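# Replace full sharps bin in wall bracket with empty one

## Task

The sharps container sitting in the wall-mounted bracket is full. Take it out, put the empty container from the shelved bench into the bracket in its place, and set the full one inside the tote on the cart. The cart and the stool may be moved. When finished, release the gripper and back the robot away. The robot must not tip over or be left leaning, or the task counts as failed.

## Robot and tools

ROBOT. A Hello Robot Stretch 4 with one arm: an omni-wheel base, a lift sliding up a mast, a telescoping arm that reaches straight out to the robot's forward side, a three-joint wrist (yaw, pitch, roll) and a two-finger gripper. It stands about 1.6 m high; the base rim lies within 0.23 m of the base origin. Four cameras ride on it: head_camera (mast top, looking forward and down; turn the base to aim it), head_left_camera and head_right_camera (fisheyes beside it, pointing more steeply down, showing the base and arm), and wrist_camera (behind the fingers, looking along them, fingertips near the bottom of the image).

FRAMES. Base frame: origin on the floor beneath the base centre, x ahead, y to the left, z up. hand_pose, reported in this frame, is a point between the open fingertips; with all wrist joints at 0 its axes line up with the base frame. Its printed value may be slightly off. The odometry frame is where the base frame was when the scene began; base_odometry counts wheel rotation only, so slipping shows up as motion. Heading runs -3.142 to 3.142, left positive.

execute_actions. Argument "actions" is a list holding a single action, or nothing (an empty list just reports state and images). Optional "cameras" lists which of head_camera, head_left_camera, head_right_camera, wrist_camera to return; omitted, null or ["all"] gives all, [] gives none, an unknown name rejects the call. An action contains "base", "joints" or both, optionally with "pace" and "contact_limits"; or it is {"end_of_arm": "enable_torque"} by itself. Base and joint motions begin together and may finish at different moments.
- "base" holds exactly one relative move, measured from where the base last reported itself: "translate_m" (metres, forward positive, -2 to 2, no turning), "strafe_m" (metres sideways, left positive, -2 to 2), or "rotate_rad" (radians in place, counter-clockwise/left positive, -3.2 to 3.2).
- "joints" is one object keyed by joint name, each value an absolute target (not an offset): lift_m 0 to 1.2 m; arm_m 0 to 0.55 m extension; wrist_yaw_rad -1.134 to 4.276 (0 straight ahead, positive to the left, 3.14 folded back, over 3.4 the arm may block it); wrist_pitch_rad -1.117 to 4.259 (0 level, 1.57 pointing down); wrist_roll_rad -1.117 to 4.259 (0 puts the fingers side by side at equal height, positive turns clockwise viewed from behind); gripper_m -0.038 to 0.141 m fingertip gap (negative means fingers squeeze each other). Joint targets outside range are clipped and the result notes it; other bad values or unknown keys reject the whole call with no motion.
- "pace": "slow", "default", "fast" or "max" (base up to 0.1/0.3/0.4/0.6 m/s and 1/2/3/4 rad/s; slower when lift is above 0.2, down to 0.3 m/s and 1 rad/s at lift 1.2).
- "contact_limits": only key arm_m, 0 (gentlest) to 0.75 (firmest), default 0.5; the arm stops with contact_stop when pushing harder.
- "end_of_arm": "enable_torque" re-enables wrist or gripper motors that shut off; they then hold in place.
An action lasts at most 15 s. Joints or base left out of an action may still be driving toward earlier targets. If a result reports a stop, the remaining calls in that reply are skipped.

wait: "seconds" 0 to 10; commands nothing and returns the same state and images.
zoom_image: "camera" plus "region" [x0, y0, x1, y1] in pixels of that camera's most recent full image, origin top-left, at most 504 by 504.
read_manual: "section" (only "licences"); returns licence text, moves nothing.
finished_scene: "scene" number; ends the scene once the last command has settled and reports success. Irreversible.

RESULT LINES. base_status and joint_status give how each motion of the last accepted action ended: "done" (for the base, wheels turned the commanded amount even if slipping), "off_target" (stopped short, maybe still pushing), "contact_stop_at_<key>" (hit something; that part goes slack, a slack lift can sag under load, slack wheels can roll), "limit_stop_at_<name>", "time_out", "torque_fault" (wrist/gripper motor overloaded and went limp until enable_torque). limit_stop_at_tilt means a lean over 6 degrees: lift, arm and wheels go slack and ignore commands until the lean lessens. limit_stop_at_own_body means a joint nearly hit the robot; move it back away; likely when pitch is below -0.2 with roll below -0.4 or above 4. on_its_own lists uncommanded behaviour; "held at" there is the held target, not the position. lidar_m: 12 distances in metres, 30-degree sectors, first straight ahead, counter-clockwise (4th left, 7th behind, 10th right); "-" means nothing seen or closer than 0.25 m; it misses glass, thin legs and much behind. wrist_depth_mm: 7 by 7 grid of median depths, 100 to 2000 mm, from top left. turned_by_wheels vs turned_by_imu differing by over 0.1 rad suggests a collision or slip. base_tilt in degrees (forward/right positive) has a fixed bias up to about 1.5. motor_effort: percent of maximum, bracket = peak during last action; each motor has a small fixed bias; wheel positive turns base right. A loaded level gripper pushes wrist_pitch effort further from zero.

GRASPING. Command a gap smaller than the object to grip; a smaller value squeezes harder and pulls the object inward. Neither the reading nor "done" proves a hold; a firm squeeze at gripper_m of 0 or more shows in the gripper effort. Fingertips pressed on a surface below may stick: lift up. A good first move to unfold the wrist: lift_m 0.4 with wrist_yaw_rad 0.

AVOID. Turning or driving with over 1 kg held and arm_m above 0.2, especially at fast paces; steady hard pushes or pulls, worse when high or with high contact limits; pressing the gripper into things with base or arm moves (torque faults); dropping, slamming or knocking things down; ending leaned or tipped. Loose objects may occasionally be nudged by the scene. Shorter robot motion time is better.

Each tool is called as name(argument=value, ...) on one line, values as JSON.

## Session

execute_actions(actions=[])

Scene clock: 0.00 s.
base_odometry: x=+0.000 y=+0.000 heading=+0.000 (m, m, rad; odometry frame)
turned_by_wheels: +0.000 (rad since the last result)
turned_by_imu: +0.000 (rad since the last result)
base_tilt: forward=+0.4 right=-0.3 (deg)
lidar_m: 1.22 1.30 1.72 1.63 2.58 1.94 1.89 1.72 2.36 2.28 2.39 1.27
base_status: not commanded
joint_positions: lift_m=+0.226 arm_m=+0.002 wrist_yaw_rad=+3.161 wrist_pitch_rad=+0.014 wrist_roll_rad=+0.004 gripper_m=+0.057
joint_status: not commanded
motor_effort: lift_m=+21 arm_m=-1 wrist_yaw_rad=+1 wrist_pitch_rad=-5 wrist_roll_rad=+0 gripper_m=-2 wheel_0=+0 wheel_1=+0 wheel_2=+0 (%)
hand_pose: x=-0.1171 y=+0.0818 z=+0.4004 quat_wxyz=(-0.010, -0.007, +0.002, +1.000) (m; base frame)
wrist_depth_mm: - 141 249 - 1983 1921 1863 / - 112 140 - - 1863 1863 / - 113 140 - 1983 1921 1921 / - 123 156 - 1983 1863 1863 / 150 1708 - - - 1921 1808 / 206 1576 1308 1229 1138 1042 1160 / 201 1060 946 960 917 854 831
pictures: head_camera, head_left_camera, head_right_camera, wrist_camera
Images, in order (width x height): head_camera 420x560, head_left_camera 420x672, head_right_camera 420x672, wrist_camera 616x392.

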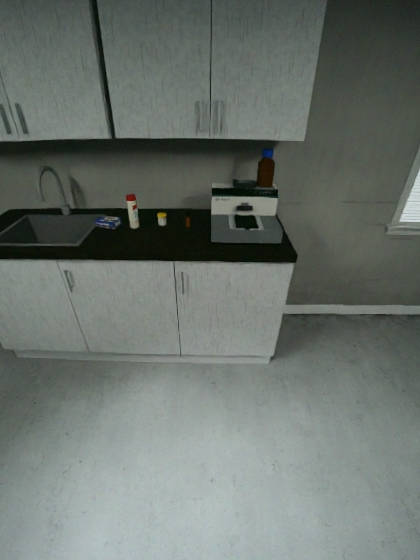

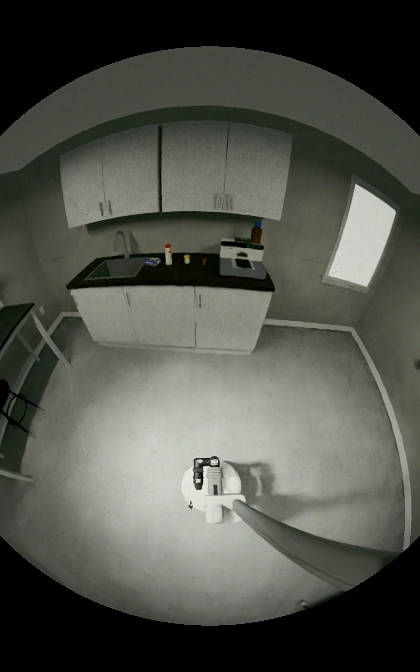

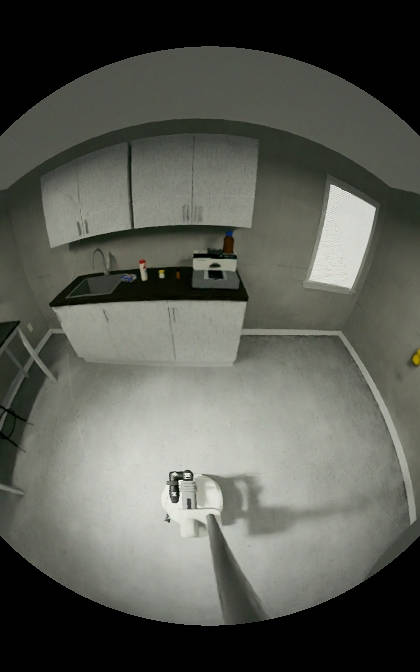

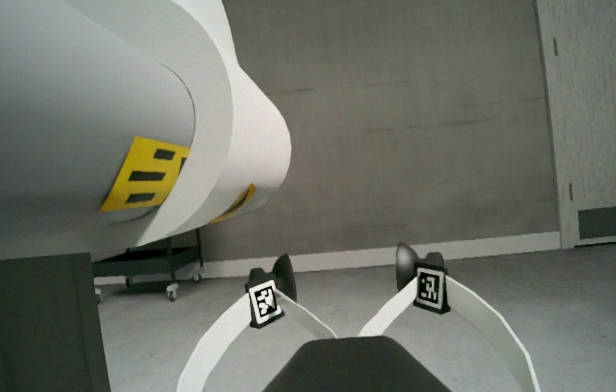

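execute_actions(actions=[{"base":{"rotate_rad":-1.57},"joints":{"lift_m":0.4,"wrist_yaw_rad":0}}])

Scene clock: 6.17 s.
base_odometry: x=+0.000 y=+0.000 heading=-1.570 (m, m, rad; odometry frame)
turned_by_wheels: -1.570 (rad since the last result)
turned_by_imu: -1.544 (rad since the last result)
base_tilt: forward=+0.4 right=-0.3 (deg)
lidar_m: 2.26 2.42 1.24 1.22 1.29 1.68 1.70 2.54 1.95 1.88 1.67 2.35
base_status: done
joint_positions: lift_m=+0.400 arm_m=+0.002 wrist_yaw_rad=+0.001 wrist_pitch_rad=+0.014 wrist_roll_rad=+0.004 gripper_m=+0.057
joint_status: all done
motor_effort: lift_m=+24(23) arm_m=-1(1) wrist_yaw_rad=-2(8) wrist_pitch_rad=-5(6) wrist_roll_rad=-1(1) gripper_m=-3(1) wheel_0=+2(10) wheel_1=+2(10) wheel_2=+1(9) (%)
hand_pose: x=+0.4616 y=-0.0873 z=+0.5740 quat_wxyz=(+1.000, +0.002, +0.007, +0.000) (m; base frame)
wrist_depth_mm: - - - - - 1983 1983 / - - - - 1983 1983 1921 / - - - - - 1983 1983 / - - - - - 1921 1983 / - - - - - 1921 1983 / - - 1708 1661 1537 1430 1499 / 1499 1464 1281 1308 1229 1182 1138
pictures: head_camera, head_left_camera, head_right_camera, wrist_camera
Images, in order (width x height): head_camera 420x560, head_left_camera 420x672, head_right_camera 420x672, wrist_camera 616x392.

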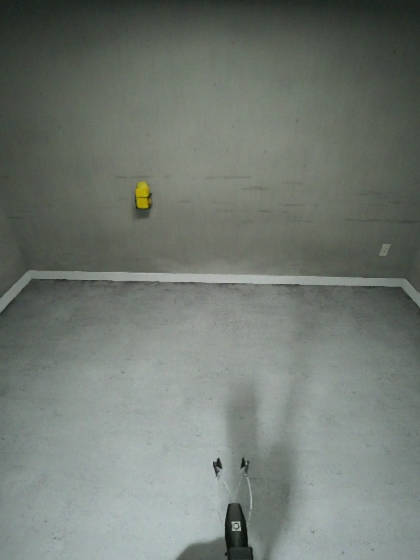

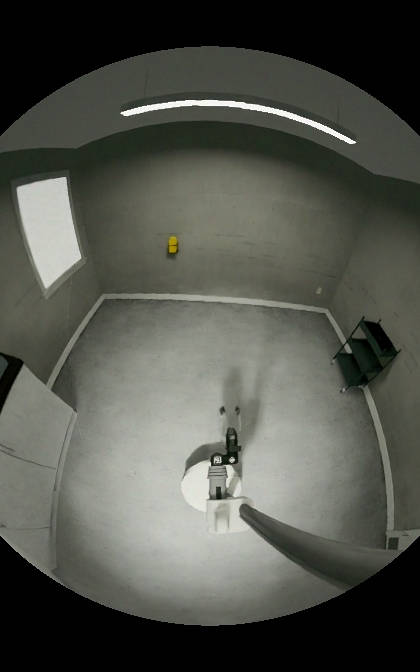

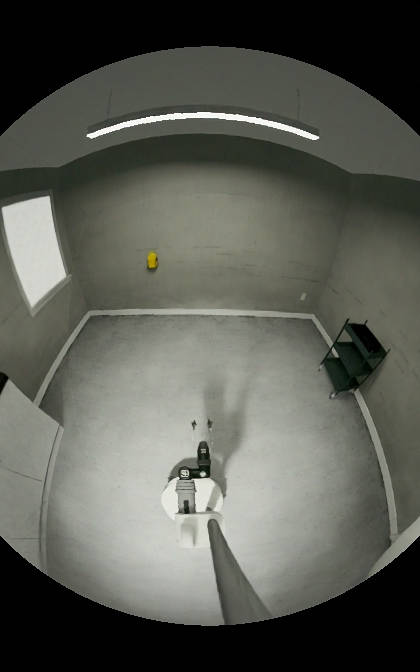

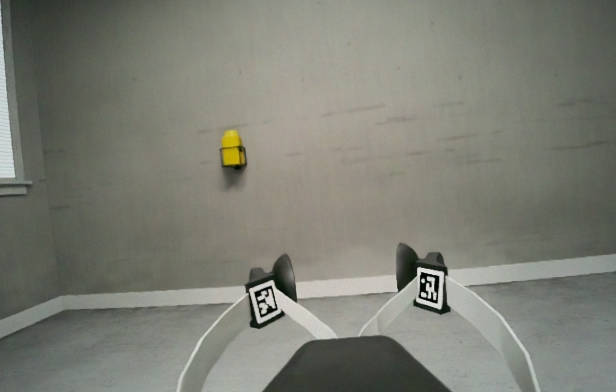

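execute_actions(actions=[{"base":{"translate_m":1.3},"pace":"max"}], cameras=[])

execute_actions(actions=[{"base":{"strafe_m":0.6},"joints":{"lift_m":0.7,"gripper_m":0.14},"pace":"max"}], cameras=["head_camera","wrist_camera"])

Scene clock: 19.57 s.
base_odometry: x=+0.002 y=-1.300 heading=-1.569 (m, m, rad; odometry frame)
turned_by_wheels: +0.000 (rad since the last result)
turned_by_imu: +0.001 (rad since the last result)
base_tilt: forward=+0.4 right=-0.3 (deg)
lidar_m: 0.96 0.97 1.52 1.73 1.46 1.78 3.67 2.68 1.59 1.53 1.36 1.03
base_status: done
joint_positions: lift_m=+0.400 arm_m=+0.002 wrist_yaw_rad=+0.000 wrist_pitch_rad=+0.014 wrist_roll_rad=+0.004 gripper_m=+0.057
joint_status: not commanded
motor_effort: lift_m=+22(24) arm_m=-1(1) wrist_yaw_rad=-1(2) wrist_pitch_rad=-4(5) wrist_roll_rad=-1(1) gripper_m=-4(3) wheel_0=+0(7) wheel_1=+0(7) wheel_2=+2(15) (%)
hand_pose: x=+0.4615 y=-0.0874 z=+0.5742 quat_wxyz=(+1.000, +0.002, +0.007, +0.000) (m; base frame)
wrist_depth_mm: 820 820 778 759 750 707 691 / 723 820 778 768 750 723 699 / 842 820 788 750 741 732 707 / 854 831 798 778 759 723 707 / 842 831 798 788 750 732 707 / 866 831 809 778 750 741 715 / 866 842 809 798 750 741 707
pictures: none
No camera images: the call's "cameras" was empty. Leave "cameras" out to get every camera's image.

Scene clock: 22.00 s.
base_odometry: x=+0.602 y=-1.299 heading=-1.570 (m, m, rad; odometry frame)
turned_by_wheels: +0.000 (rad since the last result)
turned_by_imu: +0.002 (rad since the last result)
base_tilt: forward=+0.4 right=-0.3 (deg)
lidar_m: 0.90 1.07 1.17 1.11 1.14 1.02 3.75 3.43 2.19 2.15 1.36 1.05
base_status: done
joint_positions: lift_m=+0.700 arm_m=+0.002 wrist_yaw_rad=+0.000 wrist_pitch_rad=+0.014 wrist_roll_rad=+0.004 gripper_m=+0.140
joint_status: all done
motor_effort: lift_m=+22(26) arm_m=-1(1) wrist_yaw_rad=-1(2) wrist_pitch_rad=-6(6) wrist_roll_rad=+1(2) gripper_m=+2(1) wheel_0=+1(16) wheel_1=-3(15) wheel_2=+1(2) (%)
hand_pose: x=+0.4615 y=-0.0874 z=+0.8742 quat_wxyz=(+1.000, +0.002, +0.007, +0.000) (m; base frame)
wrist_depth_mm: 878 854 820 798 798 750 723 / 854 854 831 798 768 759 723 / 891 866 831 798 798 759 750 / 891 866 842 809 768 759 732 / 904 854 842 809 788 750 750 / 904 891 206 809 788 193 759 / 917 891 866 820 798 778 759
pictures: head_camera, wrist_camera
Images, in order (width x height): head_camera 420x560, wrist_camera 616x392.

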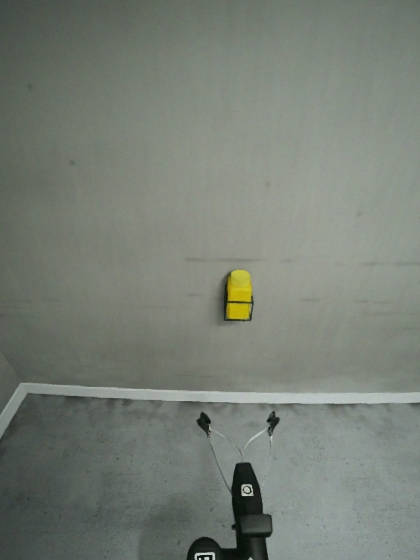

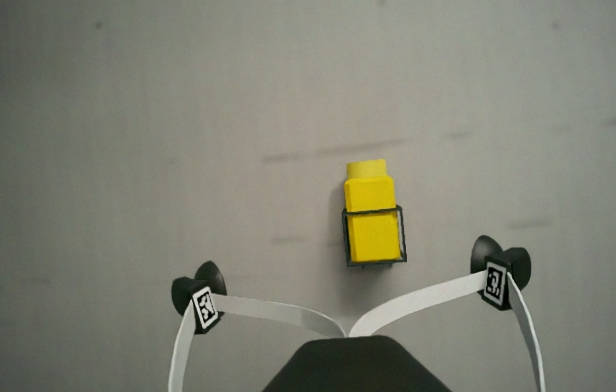

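execute_actions(actions=[{"base":{"rotate_rad":-0.06},"joints":{"arm_m":0.2}}], cameras=["head_camera","wrist_camera"])

Scene clock: 42.63 s.
base_odometry: x=+0.602 y=-1.299 heading=-1.629 (m, m, rad; odometry frame)
turned_by_wheels: -0.060 (rad since the last result)
turned_by_imu: -0.059 (rad since the last result)
base_tilt: forward=+0.4 right=-0.3 (deg)
lidar_m: 0.91 1.05 1.19 1.14 1.20 1.02 2.41 3.17 2.64 2.15 1.46 1.05
base_status: done
joint_positions: lift_m=+0.700 arm_m=+0.199 wrist_yaw_rad=+0.000 wrist_pitch_rad=+0.014 wrist_roll_rad=+0.004 gripper_m=+0.140
joint_status: all done
motor_effort: lift_m=+22(22) arm_m=+5(6) wrist_yaw_rad=+0(1) wrist_pitch_rad=-5(5) wrist_roll_rad=-2(0) gripper_m=+0(2) wheel_0=+1(5) wheel_1=+2(6) wheel_2=+3(6) (%)
hand_pose: x=+0.6585 y=-0.0874 z=+0.8742 quat_wxyz=(+1.000, +0.002, +0.007, +0.000) (m; base frame)
wrist_depth_mm: 640 627 609 591 585 585 574 / 634 634 627 603 603 591 574 / 634 634 621 609 597 585 580 / 647 634 621 609 597 597 580 / 647 640 621 508 603 597 591 / 654 640 206 609 603 591 591 / 676 640 634 634 603 609 591
pictures: head_camera, wrist_camera
Images, in order (width x height): head_camera 420x560, wrist_camera 616x392.

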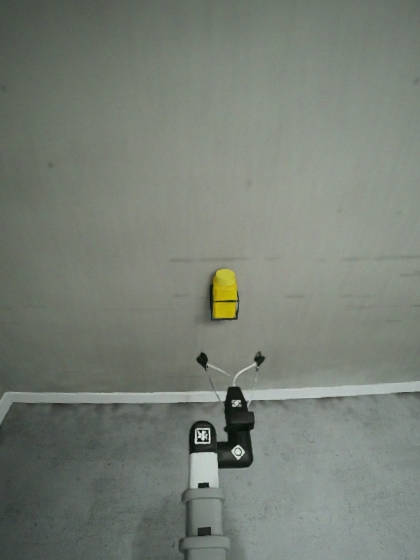

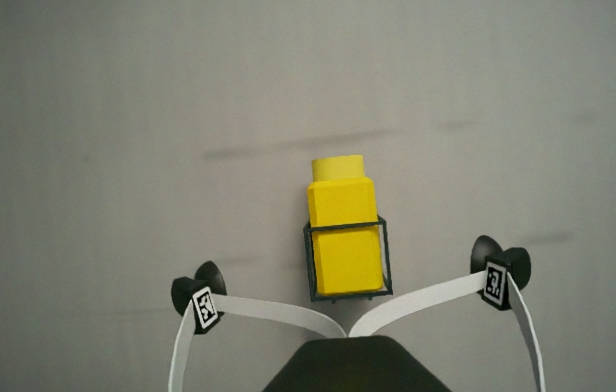

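execute_actions(actions=[{"base":{"translate_m":0.17},"joints":{"lift_m":0.727}}], cameras=["head_camera","wrist_camera"])

Scene clock: 56.10 s.
base_odometry: x=+0.592 y=-1.469 heading=-1.629 (m, m, rad; odometry frame)
turned_by_wheels: +0.000 (rad since the last result)
turned_by_imu: +0.000 (rad since the last result)
base_tilt: forward=+0.4 right=-0.2 (deg)
lidar_m: 0.74 0.88 1.17 1.11 1.21 1.16 2.44 3.31 2.25 2.17 1.23 0.90
base_status: done
joint_positions: lift_m=+0.727 arm_m=+0.199 wrist_yaw_rad=+0.000 wrist_pitch_rad=+0.014 wrist_roll_rad=+0.004 gripper_m=+0.140
joint_status: all done
motor_effort: lift_m=+23(27) arm_m=+5(5) wrist_yaw_rad=+0(0) wrist_pitch_rad=-5(5) wrist_roll_rad=+1(0) gripper_m=-2(0) wheel_0=+3(8) wheel_1=+3(6) wheel_2=-1(10) (%)
hand_pose: x=+0.6585 y=-0.0874 z=+0.9011 quat_wxyz=(+1.000, +0.002, +0.007, +0.000) (m; base frame)
wrist_depth_mm: 455 449 442 433 427 418 413 / 455 452 442 439 430 421 415 / 459 455 449 439 433 424 415 / 466 455 449 436 436 430 421 / 473 466 452 342 336 424 424 / 477 459 206 338 338 430 427 / 480 473 455 449 327 436 430
pictures: head_camera, wrist_camera
Images, in order (width x height): head_camera 420x560, wrist_camera 616x392.

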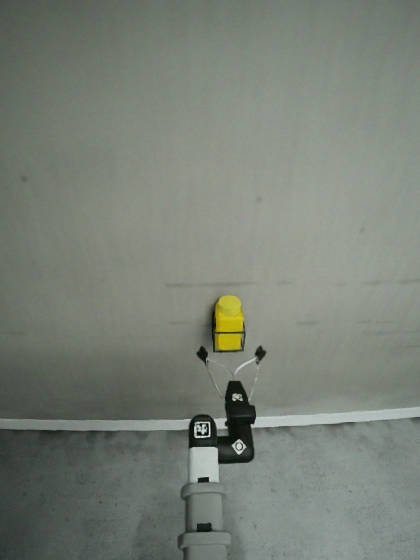

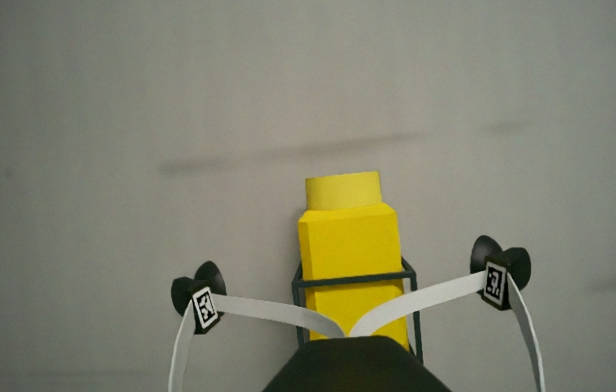

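execute_actions(actions=[{"base":{"translate_m":0.15},"pace":"slow"}], cameras=["head_camera","wrist_camera"])

Scene clock: 63.83 s.
base_odometry: x=+0.583 y=-1.619 heading=-1.628 (m, m, rad; odometry frame)
turned_by_wheels: +0.000 (rad since the last result)
turned_by_imu: +0.000 (rad since the last result)
base_tilt: forward=+0.4 right=-0.3 (deg)
lidar_m: 0.58 0.73 1.04 1.13 1.20 1.28 2.45 3.45 2.26 2.20 1.02 0.73
base_status: done
joint_positions: lift_m=+0.727 arm_m=+0.199 wrist_yaw_rad=+0.000 wrist_pitch_rad=+0.014 wrist_roll_rad=+0.004 gripper_m=+0.140
joint_status: not commanded
motor_effort: lift_m=+23(23) arm_m=+5(5) wrist_yaw_rad=+0(0) wrist_pitch_rad=-5(6) wrist_roll_rad=-1(2) gripper_m=+0(2) wheel_0=+3(5) wheel_1=+2(7) wheel_2=-1(8) (%)
hand_pose: x=+0.6585 y=-0.0874 z=+0.9011 quat_wxyz=(+1.000, +0.002, +0.007, +0.000) (m; base frame)
wrist_depth_mm: 300 296 290 286 282 277 272 / 303 297 293 287 283 277 273 / 306 298 294 290 283 281 277 / 307 303 296 206 201 282 278 / 310 303 297 190 185 282 277 / 312 306 206 187 182 190 279 / 312 307 303 183 177 287 283
pictures: head_camera, wrist_camera
Images, in order (width x height): head_camera 420x560, wrist_camera 616x392.

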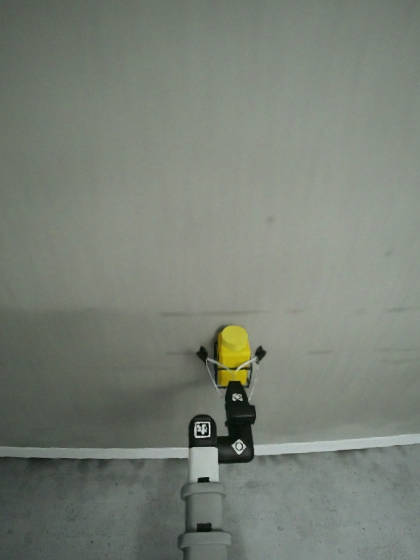

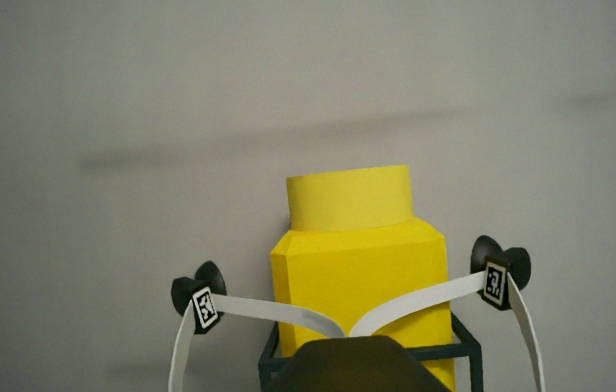

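execute_actions(actions=[{"base":{"strafe_m":-0.008},"joints":{"gripper_m":0.03}}], cameras=["wrist_camera"])

execute_actions(actions=[{"joints":{"lift_m":0.87},"pace":"slow"}], cameras=["head_camera","wrist_camera"])

Scene clock: 75.87 s.
base_odometry: x=+0.575 y=-1.619 heading=-1.627 (m, m, rad; odometry frame)
turned_by_wheels: +0.002 (rad since the last result)
turned_by_imu: -0.036 (rad since the last result)
base_tilt: forward=+0.5 right=-0.4 (deg)
lidar_m: 0.60 0.73 0.97 1.12 1.16 1.31 2.08 3.47 2.26 2.19 1.05 0.72
base_status: done
joint_positions: lift_m=+0.727 arm_m=+0.202 wrist_yaw_rad=+0.021 wrist_pitch_rad=+0.013 wrist_roll_rad=+0.004 gripper_m=+0.031
joint_status: all done
on_its_own: wrist_yaw_rad is at rest, and its effort (-60) is outside its rest range (-13 to +13)
motor_effort: lift_m=+23(23) arm_m=-10(10) wrist_yaw_rad=-60(69) wrist_pitch_rad=-4(6) wrist_roll_rad=+0(1) gripper_m=-37(35) wheel_0=+1(9) wheel_1=-3(10) wheel_2=+23(24) (%)
hand_pose: x=+0.6629 y=-0.0814 z=+0.9012 quat_wxyz=(+1.000, +0.002, +0.007, +0.010) (m; base frame)
wrist_depth_mm: 287 283 279 274 270 266 264 / 289 285 279 274 271 268 265 / 290 286 281 278 274 268 263 / 293 289 283 178 189 272 268 / 294 289 285 173 170 270 268 / 298 289 183 170 167 179 268 / 298 293 286 133 128 274 272
pictures: wrist_camera
Images, in order (width x height): wrist_camera 616x392.

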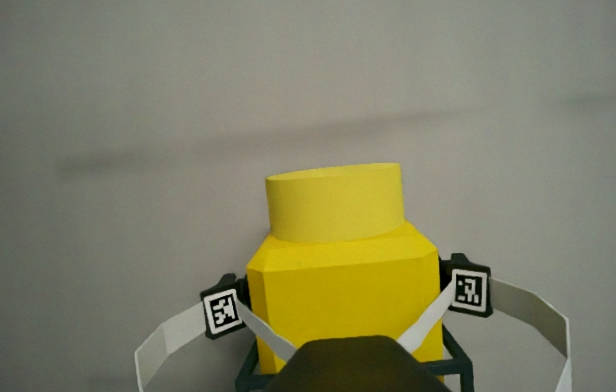

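Scene clock: 77.87 s.
base_odometry: x=+0.575 y=-1.618 heading=-1.629 (m, m, rad; odometry frame)
turned_by_wheels: -0.002 (rad since the last result)
turned_by_imu: -0.005 (rad since the last result)
base_tilt: forward=+0.4 right=-0.2 (deg)
lidar_m: 0.59 0.72 0.98 1.12 1.16 1.28 2.01 3.48 2.30 2.21 1.06 0.73
base_status: not commanded
joint_positions: lift_m=+0.870 arm_m=+0.201 wrist_yaw_rad=+0.000 wrist_pitch_rad=+0.020 wrist_roll_rad=+0.004 gripper_m=+0.031
joint_status: all done
on_its_own: wrist_pitch_rad is at rest, and its effort (-24) is outside its rest range (-23 to +23)
motor_effort: lift_m=+26(29) arm_m=-5(10) wrist_yaw_rad=+0(60) wrist_pitch_rad=-24(43) wrist_roll_rad=-1(5) gripper_m=-22(34) wheel_0=-1(3) wheel_1=+0(3) wheel_2=+1(23) (%)
hand_pose: x=+0.6602 y=-0.0874 z=+1.0420 quat_wxyz=(+1.000, +0.002, +0.010, +0.000) (m; base frame)
wrist_depth_mm: 283 283 279 278 276 273 273 / 287 283 283 281 281 274 274 / 290 287 285 282 279 279 276 / 290 290 286 179 186 281 278 / 294 291 287 171 168 282 279 / 296 293 183 169 167 181 282 / 298 296 293 136 126 286 283
pictures: head_camera, wrist_camera
Images, in order (width x height): head_camera 420x560, wrist_camera 616x392.

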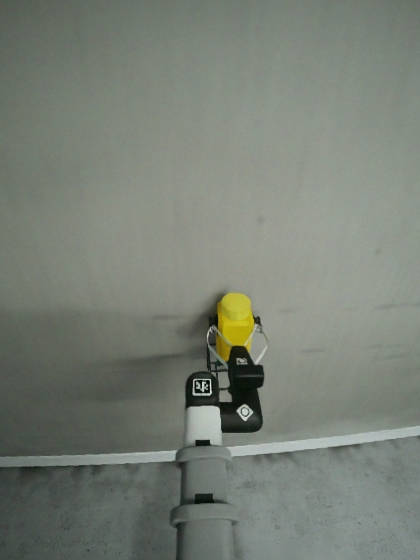

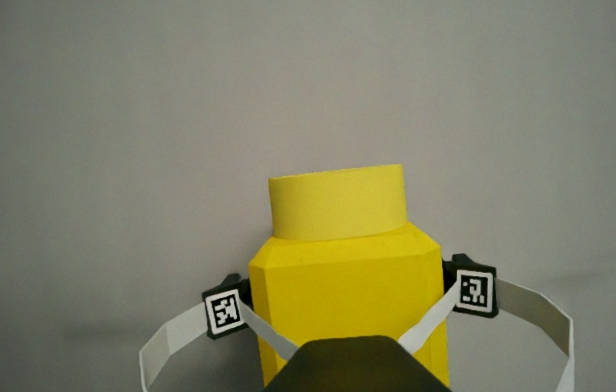

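execute_actions(actions=[{"joints":{"arm_m":0.0}}], cameras=[])

execute_actions(actions=[{"base":{"rotate_rad":-1.5},"pace":"slow"}], cameras=["head_camera"])

execute_actions(actions=[{"base":{"translate_m":1.0}}], cameras=["head_camera","head_right_camera"])

Scene clock: 90.00 s.
base_odometry: x=+0.575 y=-1.618 heading=-1.629 (m, m, rad; odometry frame)
turned_by_wheels: +0.000 (rad since the last result)
turned_by_imu: -0.001 (rad since the last result)
base_tilt: forward=+0.3 right=-0.3 (deg)
lidar_m: 0.39 0.68 0.95 1.12 1.19 1.32 1.99 3.50 2.31 2.17 1.03 0.76
base_status: not commanded
joint_positions: lift_m=+0.870 arm_m=+0.003 wrist_yaw_rad=+0.000 wrist_pitch_rad=+0.021 wrist_roll_rad=+0.004 gripper_m=+0.031
joint_status: all done
joint sent to its limit — the command would take arm_m past its lower limit, so that joint was sent only as far as its limit.
on_its_own: wrist_pitch_rad is at rest, and its effort (-25) is outside its rest range (-23 to +23)
motor_effort: lift_m=+26(26) arm_m=-5(5) wrist_yaw_rad=+0(1) wrist_pitch_rad=-25(24) wrist_roll_rad=-1(1) gripper_m=-22(22) wheel_0=-1(1) wheel_1=+0(0) wheel_2=+1(1) (%)
hand_pose: x=+0.4621 y=-0.0874 z=+1.0419 quat_wxyz=(+1.000, +0.002, +0.010, +0.000) (m; base frame)
wrist_depth_mm: 480 477 473 477 469 469 462 / 492 484 480 480 477 469 466 / 492 488 488 480 477 477 466 / 500 488 488 179 186 477 473 / 492 492 496 172 167 473 480 / 500 500 184 168 167 180 484 / 504 500 496 135 127 488 484
pictures: none
No camera images: the call's "cameras" was empty. Leave "cameras" out to get every camera's image.

Scene clock: 92.80 s.
base_odometry: x=+0.575 y=-1.618 heading=-3.128 (m, m, rad; odometry frame)
turned_by_wheels: -1.499 (rad since the last result)
turned_by_imu: -1.474 (rad since the last result)
base_tilt: forward=+0.3 right=-0.3 (deg)
lidar_m: 0.39 0.97 0.61 0.60 0.73 1.05 1.11 1.25 1.30 2.72 3.44 2.21
base_status: done
joint_positions: lift_m=+0.870 arm_m=+0.003 wrist_yaw_rad=+0.000 wrist_pitch_rad=+0.021 wrist_roll_rad=+0.004 gripper_m=+0.031
joint_status: not commanded
on_its_own: wrist_pitch_rad is at rest, and its effort (-24) is outside its rest range (-23 to +23)
motor_effort: lift_m=+26(26) arm_m=-5(5) wrist_yaw_rad=+1(2) wrist_pitch_rad=-24(24) wrist_roll_rad=-1(1) gripper_m=-21(22) wheel_0=+2(3) wheel_1=+3(7) wheel_2=+3(5) (%)
hand_pose: x=+0.4621 y=-0.0875 z=+1.0419 quat_wxyz=(+1.000, +0.002, +0.010, +0.000) (m; base frame)
wrist_depth_mm: 1025 1430 - - - - - / 1025 1430 - - - - - / 976 1397 - - - - - / 976 1336 - 180 187 - - / 960 1281 - 172 168 - - / 946 1229 183 169 167 180 - / 931 1098 - 136 127 1921 1921
pictures: head_camera
Images, in order (width x height): head_camera 420x560.

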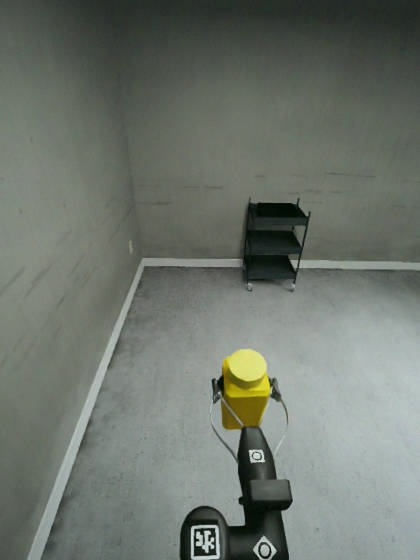

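Scene clock: 97.63 s.
base_odometry: x=-0.424 y=-1.632 heading=-3.128 (m, m, rad; odometry frame)
turned_by_wheels: +0.000 (rad since the last result)
turned_by_imu: +0.001 (rad since the last result)
base_tilt: forward=+0.4 right=-0.3 (deg)
lidar_m: 0.37 0.89 0.66 0.64 0.69 0.98 2.16 1.98 2.38 3.30 2.17 1.22
base_status: done
joint_positions: lift_m=+0.870 arm_m=+0.003 wrist_yaw_rad=+0.000 wrist_pitch_rad=+0.020 wrist_roll_rad=+0.004 gripper_m=+0.031
joint_status: not commanded
on_its_own: wrist_pitch_rad is at rest, and its effort (-24) is outside its rest range (-23 to +23)
motor_effort: lift_m=+25(26) arm_m=-5(5) wrist_yaw_rad=+0(0) wrist_pitch_rad=-24(24) wrist_roll_rad=-1(2) gripper_m=-21(21) wheel_0=+1(8) wheel_1=+1(6) wheel_2=-1(10) (%)
hand_pose: x=+0.4621 y=-0.0874 z=+1.0420 quat_wxyz=(+1.000, +0.002, +0.010, +0.000) (m; base frame)
wrist_depth_mm: 960 1366 1336 1336 1308 1255 1229 / 976 1336 1397 1336 1308 1255 1255 / 917 1336 1397 1397 1336 1308 1229 / 917 1308 1397 180 187 1308 1281 / 891 1255 1430 172 168 1308 1255 / 891 1182 183 168 166 180 891 / 891 1042 1430 136 127 1229 1229
pictures: head_camera, head_right_camera
Images, in order (width x height): head_camera 420x560, head_right_camera 420x672.

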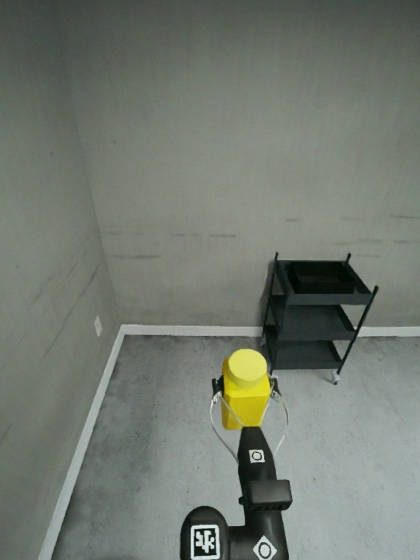

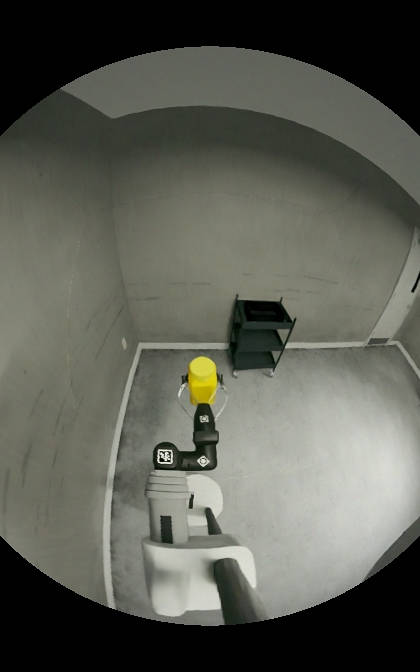

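execute_actions(actions=[{"base":{"strafe_m":-0.52}}], cameras=[])

execute_actions(actions=[{"base":{"translate_m":0.5}}], cameras=["head_camera","head_left_camera"])

Scene clock: 107.40 s.
base_odometry: x=-0.432 y=-1.112 heading=-3.128 (m, m, rad; odometry frame)
turned_by_wheels: +0.000 (rad since the last result)
turned_by_imu: -0.003 (rad since the last result)
base_tilt: forward=+0.4 right=-0.3 (deg)
lidar_m: 0.39 1.61 1.21 1.15 1.24 1.77 2.19 1.74 2.41 2.77 2.14 1.63
base_status: done
joint_positions: lift_m=+0.870 arm_m=+0.003 wrist_yaw_rad=+0.000 wrist_pitch_rad=+0.020 wrist_roll_rad=+0.004 gripper_m=+0.031
joint_status: not commanded
on_its_own: wrist_pitch_rad is at rest, and its effort (-24) is outside its rest range (-23 to +23)
motor_effort: lift_m=+25(25) arm_m=-5(5) wrist_yaw_rad=-1(2) wrist_pitch_rad=-24(24) wrist_roll_rad=-2(0) gripper_m=-20(22) wheel_0=+0(10) wheel_1=-1(11) wheel_2=-1(1) (%)
hand_pose: x=+0.4621 y=-0.0874 z=+1.0420 quat_wxyz=(+1.000, +0.002, +0.010, +0.000) (m; base frame)
wrist_depth_mm: 1430 1397 1366 1336 1255 1255 1229 / 1430 1430 1336 1336 1308 1255 1229 / 1464 1464 1397 1366 1308 1281 1229 / 1499 1397 1430 180 186 1281 1229 / 1464 1430 1430 171 168 1281 1255 / 1464 1464 184 168 166 181 1255 / 1499 1430 1397 135 127 1308 1281
pictures: none
No camera images: the call's "cameras" was empty. Leave "cameras" out to get every camera's image.

Scene clock: 110.53 s.
base_odometry: x=-0.932 y=-1.119 heading=-3.128 (m, m, rad; odometry frame)
turned_by_wheels: +0.000 (rad since the last result)
turned_by_imu: +0.001 (rad since the last result)
base_tilt: forward=+0.3 right=-0.3 (deg)
lidar_m: 0.39 1.12 1.19 1.14 1.22 1.72 2.41 2.23 2.87 2.82 1.47 0.65
base_status: done
joint_positions: lift_m=+0.870 arm_m=+0.003 wrist_yaw_rad=+0.000 wrist_pitch_rad=+0.020 wrist_roll_rad=+0.004 gripper_m=+0.031
joint_status: not commanded
on_its_own: wrist_pitch_rad is at rest, and its effort (-25) is outside its rest range (-23 to +23)
motor_effort: lift_m=+25(25) arm_m=-5(5) wrist_yaw_rad=+0(0) wrist_pitch_rad=-25(25) wrist_roll_rad=-1(1) gripper_m=-22(22) wheel_0=+0(6) wheel_1=+3(5) wheel_2=+2(11) (%)
hand_pose: x=+0.4621 y=-0.0874 z=+1.0420 quat_wxyz=(+1.000, +0.002, +0.010, +0.000) (m; base frame)
wrist_depth_mm: 904 842 842 831 798 778 768 / 891 866 842 820 809 778 768 / 917 878 866 831 820 798 768 / 917 891 866 180 187 788 788 / 931 891 891 171 168 809 788 / 917 904 183 169 166 180 778 / 917 931 904 135 126 732 798
pictures: head_camera, head_left_camera
Images, in order (width x height): head_camera 420x560, head_left_camera 420x672.

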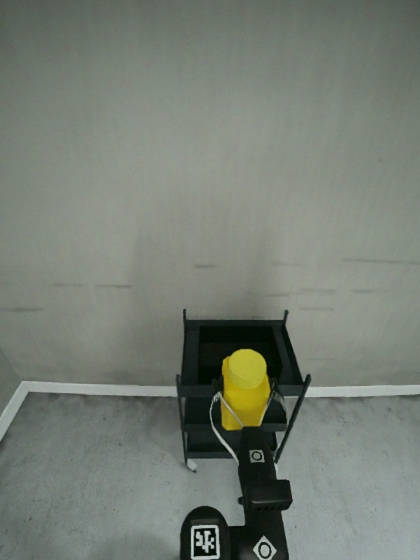

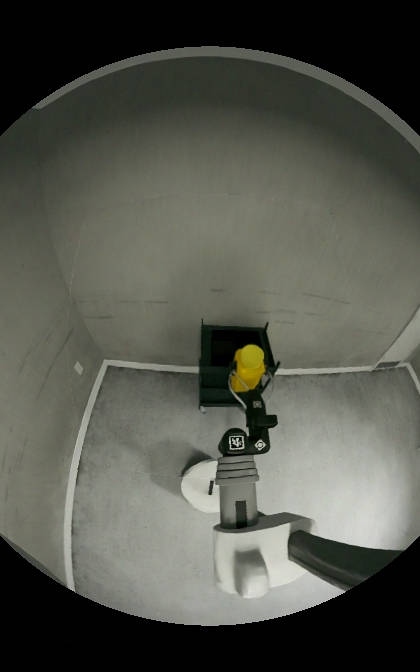

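execute_actions(actions=[{"base":{"translate_m":0.22},"joints":{"arm_m":0.14}}], cameras=["head_camera","head_left_camera"])

zoom_image(camera="head_camera", region=[100, 280, 380, 560])

Scene clock: 121.90 s.
base_odometry: x=-1.151 y=-1.122 heading=-3.127 (m, m, rad; odometry frame)
turned_by_wheels: +0.000 (rad since the last result)
turned_by_imu: +0.000 (rad since the last result)
base_tilt: forward=+0.4 right=-0.3 (deg)
lidar_m: 0.40 0.87 1.19 1.14 1.19 1.71 2.47 2.44 2.91 2.80 1.18 0.41
base_status: done
joint_positions: lift_m=+0.870 arm_m=+0.139 wrist_yaw_rad=+0.000 wrist_pitch_rad=+0.020 wrist_roll_rad=+0.004 gripper_m=+0.031
joint_status: all done
on_its_own: wrist_pitch_rad is at rest, and its effort (-24) is outside its rest range (-23 to +23)
motor_effort: lift_m=+25(25) arm_m=+5(6) wrist_yaw_rad=+0(1) wrist_pitch_rad=-24(25) wrist_roll_rad=+0(1) gripper_m=-21(23) wheel_0=+3(9) wheel_1=+2(6) wheel_2=+1(8) (%)
hand_pose: x=+0.5985 y=-0.0874 z=+1.0420 quat_wxyz=(+1.000, +0.002, +0.010, +0.000) (m; base frame)
wrist_depth_mm: 508 500 484 466 459 445 439 / 512 500 488 469 462 445 442 / 521 504 492 480 469 455 442 / 530 508 496 180 186 455 449 / 530 517 504 172 168 462 455 / 535 530 184 169 166 181 452 / 544 525 508 136 126 469 462
pictures: head_camera, head_left_camera
Images, in order (width x height): head_camera 420x560, head_left_camera 420x672.

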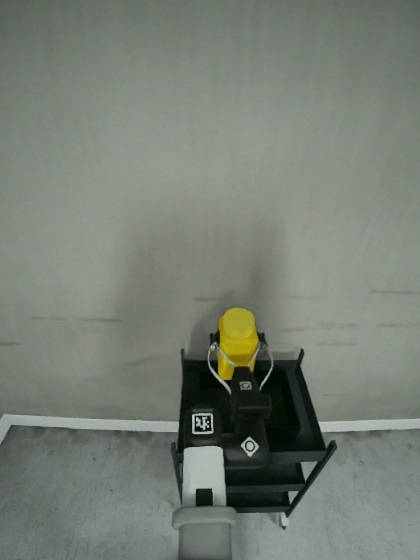

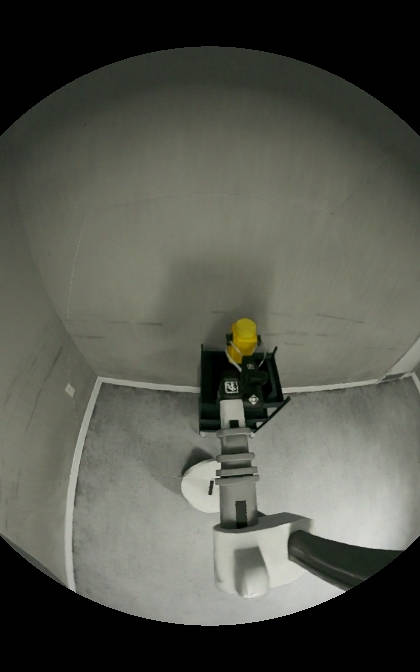

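Region (100, 280, 380, 560) of head_camera's 420x560 image, scaled by 1.800, with more detail than that image has.

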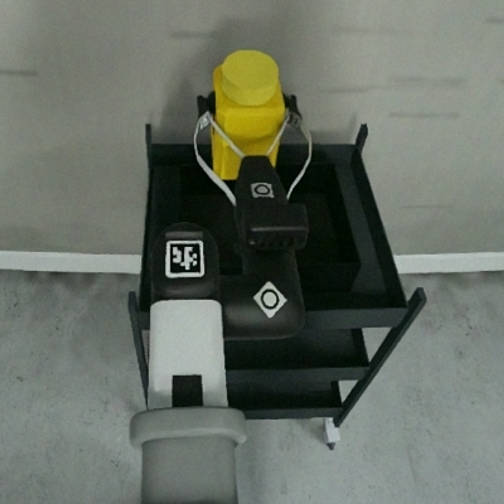

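execute_actions(actions=[{"joints":{"lift_m":0.74}}], cameras=["head_camera","wrist_camera"])

zoom_image(camera="head_camera", region=[100, 280, 380, 560])

Scene clock: 128.37 s.
base_odometry: x=-1.151 y=-1.122 heading=-3.127 (m, m, rad; odometry frame)
turned_by_wheels: +0.000 (rad since the last result)
turned_by_imu: -0.001 (rad since the last result)
base_tilt: forward=+0.4 right=-0.2 (deg)
lidar_m: 0.40 0.89 1.16 1.13 1.19 1.73 2.43 2.45 2.90 2.80 1.17 0.40
base_status: not commanded
joint_positions: lift_m=+0.740 arm_m=+0.139 wrist_yaw_rad=+0.000 wrist_pitch_rad=+0.021 wrist_roll_rad=+0.004 gripper_m=+0.031
joint_status: all done
on_its_own: wrist_pitch_rad is at rest, and its effort (-25) is outside its rest range (-23 to +23)
motor_effort: lift_m=+21(27) arm_m=+5(5) wrist_yaw_rad=-1(1) wrist_pitch_rad=-25(25) wrist_roll_rad=-2(1) gripper_m=-23(21) wheel_0=+3(3) wheel_1=+2(2) wheel_2=+1(1) (%)
hand_pose: x=+0.5985 y=-0.0874 z=+0.9123 quat_wxyz=(+1.000, +0.002, +0.010, +0.000) (m; base frame)
wrist_depth_mm: 508 496 480 466 462 445 436 / 521 500 492 473 462 445 439 / 521 508 492 480 462 452 445 / 525 504 496 180 187 452 452 / 530 512 496 172 168 466 452 / 544 517 183 168 166 180 452 / 544 525 508 136 127 469 459
pictures: head_camera, wrist_camera
Images, in order (width x height): head_camera 420x560, wrist_camera 616x392.

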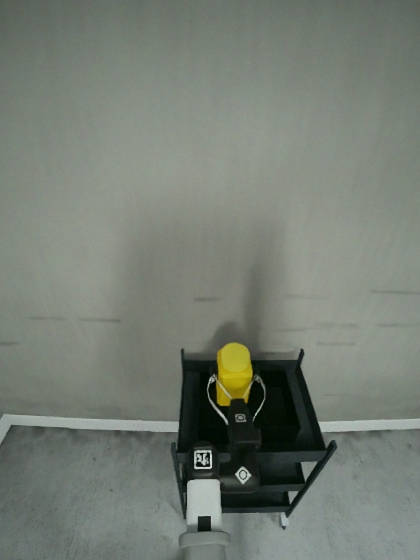

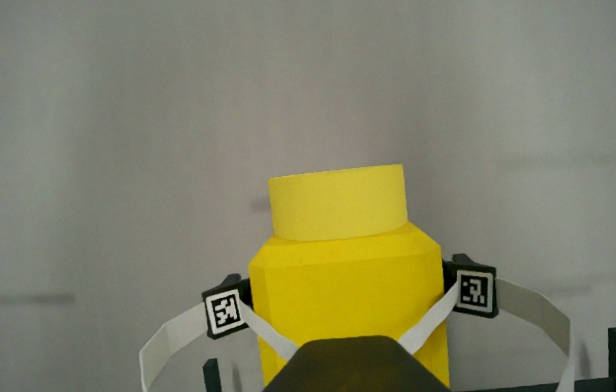

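Region (100, 280, 380, 560) of head_camera's 420x560 image, scaled by 1.800, with more detail than that image has.

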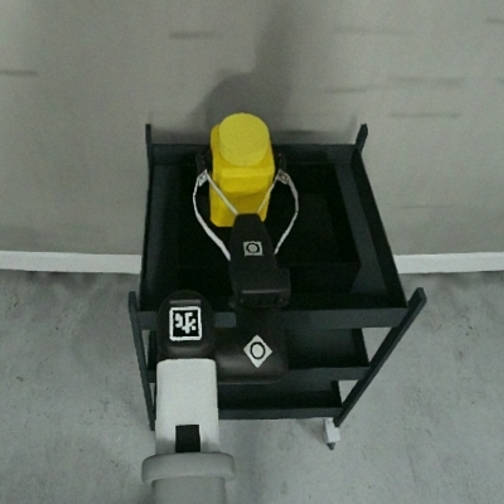

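execute_actions(actions=[{"base":{"strafe_m":-0.03},"joints":{"lift_m":0.69},"pace":"slow"}], cameras=["head_camera","wrist_camera"])

zoom_image(camera="head_camera", region=[100, 280, 380, 560])

Scene clock: 136.77 s.
base_odometry: x=-1.152 y=-1.093 heading=-3.127 (m, m, rad; odometry frame)
turned_by_wheels: +0.000 (rad since the last result)
turned_by_imu: -0.001 (rad since the last result)
base_tilt: forward=+0.4 right=-0.3 (deg)
lidar_m: 0.40 0.43 1.21 1.17 1.25 1.76 2.48 2.46 2.88 2.76 1.14 0.41
base_status: done
joint_positions: lift_m=+0.690 arm_m=+0.139 wrist_yaw_rad=+0.000 wrist_pitch_rad=+0.021 wrist_roll_rad=+0.004 gripper_m=+0.031
joint_status: all done
on_its_own: wrist_pitch_rad is at rest, and its effort (-25) is outside its rest range (-23 to +23)
motor_effort: lift_m=+21(23) arm_m=+5(5) wrist_yaw_rad=+0(0) wrist_pitch_rad=-25(25) wrist_roll_rad=-2(0) gripper_m=-23(22) wheel_0=+4(5) wheel_1=-4(5) wheel_2=+1(0) (%)
hand_pose: x=+0.5985 y=-0.0874 z=+0.8623 quat_wxyz=(+1.000, +0.002, +0.010, +0.000) (m; base frame)
wrist_depth_mm: 512 496 480 466 459 445 439 / 517 500 488 477 459 445 442 / 512 504 488 477 469 452 445 / 521 504 500 179 187 459 445 / 525 508 504 172 169 459 452 / 535 521 185 169 166 181 452 / 535 521 407 135 127 304 300
pictures: head_camera, wrist_camera
Images, in order (width x height): head_camera 420x560, wrist_camera 616x392.

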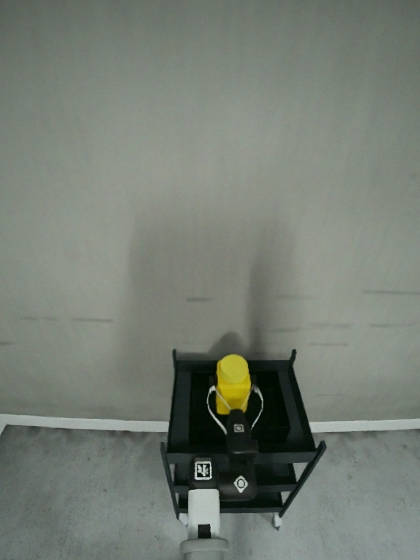

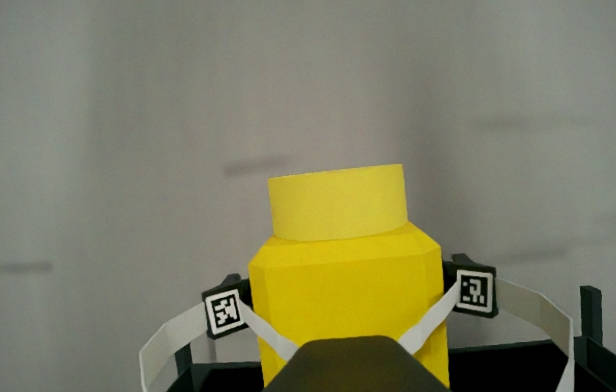

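Region (100, 280, 380, 560) of head_camera's 420x560 image, scaled by 1.800, with more detail than that image has.

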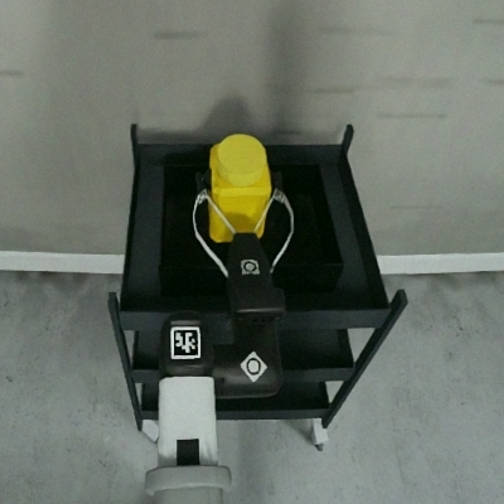

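execute_actions(actions=[{"joints":{"lift_m":0.67},"pace":"slow"}], cameras=["wrist_camera"])

Scene clock: 143.67 s.
base_odometry: x=-1.152 y=-1.093 heading=-3.127 (m, m, rad; odometry frame)
turned_by_wheels: +0.000 (rad since the last result)
turned_by_imu: -0.001 (rad since the last result)
base_tilt: forward=+0.4 right=-0.3 (deg)
lidar_m: 0.39 0.43 1.21 1.17 1.25 1.74 2.43 2.46 2.84 2.81 1.16 0.44
base_status: not commanded
joint_positions: lift_m=+0.670 arm_m=+0.139 wrist_yaw_rad=+0.000 wrist_pitch_rad=+0.021 wrist_roll_rad=+0.004 gripper_m=+0.031
joint_status: all done
on_its_own: wrist_pitch_rad is at rest, and its effort (-25) is outside its rest range (-23 to +23)
motor_effort: lift_m=+21(19) arm_m=+5(5) wrist_yaw_rad=+1(0) wrist_pitch_rad=-25(24) wrist_roll_rad=-2(2) gripper_m=-20(24) wheel_0=+4(4) wheel_1=-4(4) wheel_2=+0(0) (%)
hand_pose: x=+0.5985 y=-0.0874 z=+0.8423 quat_wxyz=(+1.000, +0.002, +0.010, +0.000) (m; base frame)
wrist_depth_mm: 508 496 484 473 455 445 439 / 517 500 484 473 459 449 439 / 521 504 488 477 466 449 445 / 521 508 496 180 186 455 445 / 530 512 500 171 167 462 449 / 535 517 183 169 166 180 455 / 535 525 325 136 126 304 303
pictures: wrist_camera
Images, in order (width x height): wrist_camera 616x392.

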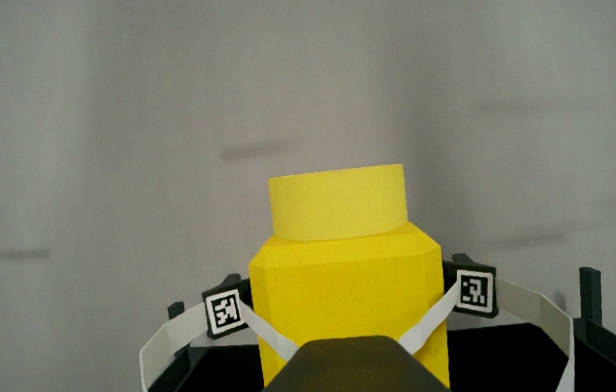

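execute_actions(actions=[{"joints":{"lift_m":0.655},"pace":"slow"}], cameras=["wrist_camera"])

Scene clock: 149.43 s.
base_odometry: x=-1.152 y=-1.093 heading=-3.127 (m, m, rad; odometry frame)
turned_by_wheels: +0.000 (rad since the last result)
turned_by_imu: -0.001 (rad since the last result)
base_tilt: forward=+0.4 right=-0.2 (deg)
lidar_m: 0.41 0.46 1.20 1.13 1.22 1.76 2.44 2.45 2.88 2.79 1.15 0.43
base_status: not commanded
joint_positions: lift_m=+0.655 arm_m=+0.139 wrist_yaw_rad=+0.000 wrist_pitch_rad=+0.021 wrist_roll_rad=+0.004 gripper_m=+0.031
joint_status: all done
on_its_own: wrist_pitch_rad is at rest, and its effort (-25) is outside its rest range (-23 to +23)
motor_effort: lift_m=+21(26) arm_m=+5(5) wrist_yaw_rad=+0(3) wrist_pitch_rad=-25(25) wrist_roll_rad=-2(1) gripper_m=-21(22) wheel_0=+4(4) wheel_1=-4(4) wheel_2=+0(0) (%)
hand_pose: x=+0.5985 y=-0.0874 z=+0.8273 quat_wxyz=(+1.000, +0.002, +0.010, +0.000) (m; base frame)
wrist_depth_mm: 508 496 480 473 455 442 442 / 512 500 488 473 462 449 439 / 521 500 488 480 466 455 449 / 521 508 492 179 187 455 452 / 530 508 496 171 168 462 449 / 530 525 184 169 166 180 334 / 539 521 327 135 127 304 303
pictures: wrist_camera
Images, in order (width x height): wrist_camera 616x392.

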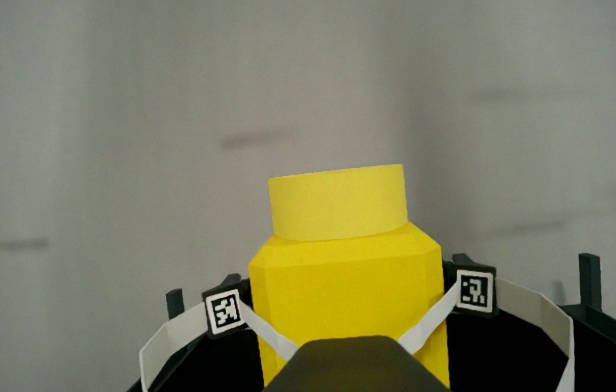

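execute_actions(actions=[{"joints":{"lift_m":0.642},"pace":"slow"}], cameras=["wrist_camera"])

Scene clock: 155.83 s.
base_odometry: x=-1.152 y=-1.093 heading=-3.127 (m, m, rad; odometry frame)
turned_by_wheels: +0.000 (rad since the last result)
turned_by_imu: -0.001 (rad since the last result)
base_tilt: forward=+0.3 right=-0.3 (deg)
lidar_m: 0.38 0.43 1.20 1.16 1.25 1.75 2.41 2.48 2.87 2.79 1.13 0.43
base_status: not commanded
joint_positions: lift_m=+0.642 arm_m=+0.139 wrist_yaw_rad=+0.000 wrist_pitch_rad=+0.020 wrist_roll_rad=+0.004 gripper_m=+0.031
joint_status: all done
on_its_own: wrist_pitch_rad is at rest, and its effort (-25) is outside its rest range (-23 to +23)
motor_effort: lift_m=+21(19) arm_m=+5(5) wrist_yaw_rad=+1(1) wrist_pitch_rad=-25(26) wrist_roll_rad=-3(0) gripper_m=-21(21) wheel_0=+4(4) wheel_1=-4(4) wheel_2=+0(0) (%)
hand_pose: x=+0.5985 y=-0.0874 z=+0.8143 quat_wxyz=(+1.000, +0.002, +0.010, +0.000) (m; base frame)
wrist_depth_mm: 512 492 484 469 459 442 427 / 512 500 484 473 459 452 436 / 521 508 488 477 462 455 442 / 521 508 492 179 187 455 442 / 530 512 500 172 167 455 455 / 530 517 183 169 167 180 287 / 539 517 325 135 127 306 301
pictures: wrist_camera
Images, in order (width x height): wrist_camera 616x392.

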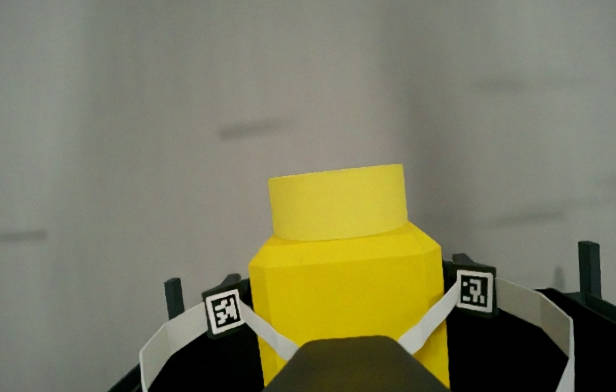

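execute_actions(actions=[{"joints":{"lift_m":0.63},"pace":"slow"}], cameras=["wrist_camera"])

Scene clock: 160.93 s.
base_odometry: x=-1.152 y=-1.093 heading=-3.127 (m, m, rad; odometry frame)
turned_by_wheels: +0.000 (rad since the last result)
turned_by_imu: -0.001 (rad since the last result)
base_tilt: forward=+0.3 right=-0.3 (deg)
lidar_m: 0.42 0.45 1.19 1.16 1.24 1.80 2.44 2.46 2.88 2.81 1.15 0.43
base_status: not commanded
joint_positions: lift_m=+0.630 arm_m=+0.139 wrist_yaw_rad=+0.000 wrist_pitch_rad=+0.020 wrist_roll_rad=+0.004 gripper_m=+0.031
joint_status: all done
on_its_own: wrist_pitch_rad is at rest, and its effort (-24) is outside its rest range (-23 to +23)
motor_effort: lift_m=+21(23) arm_m=+5(5) wrist_yaw_rad=+0(0) wrist_pitch_rad=-24(24) wrist_roll_rad=-1(1) gripper_m=-23(21) wheel_0=+4(4) wheel_1=-4(4) wheel_2=+0(0) (%)
hand_pose: x=+0.5985 y=-0.0874 z=+0.8023 quat_wxyz=(+1.000, +0.002, +0.010, +0.000) (m; base frame)
wrist_depth_mm: 508 496 477 469 455 442 439 / 512 496 484 473 462 449 442 / 517 508 492 477 462 452 445 / 521 508 496 180 186 459 449 / 525 517 496 172 167 455 452 / 530 517 183 169 166 180 270 / 539 297 324 136 127 307 303
pictures: wrist_camera
Images, in order (width x height): wrist_camera 616x392.

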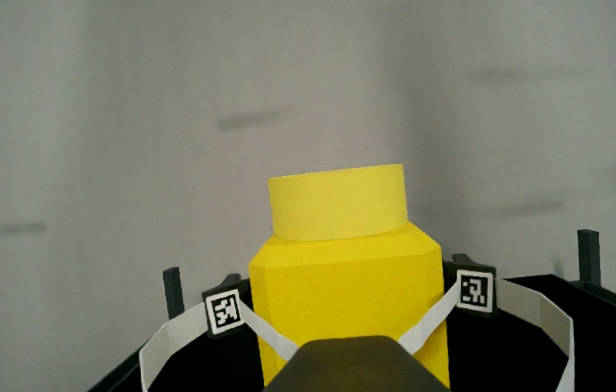

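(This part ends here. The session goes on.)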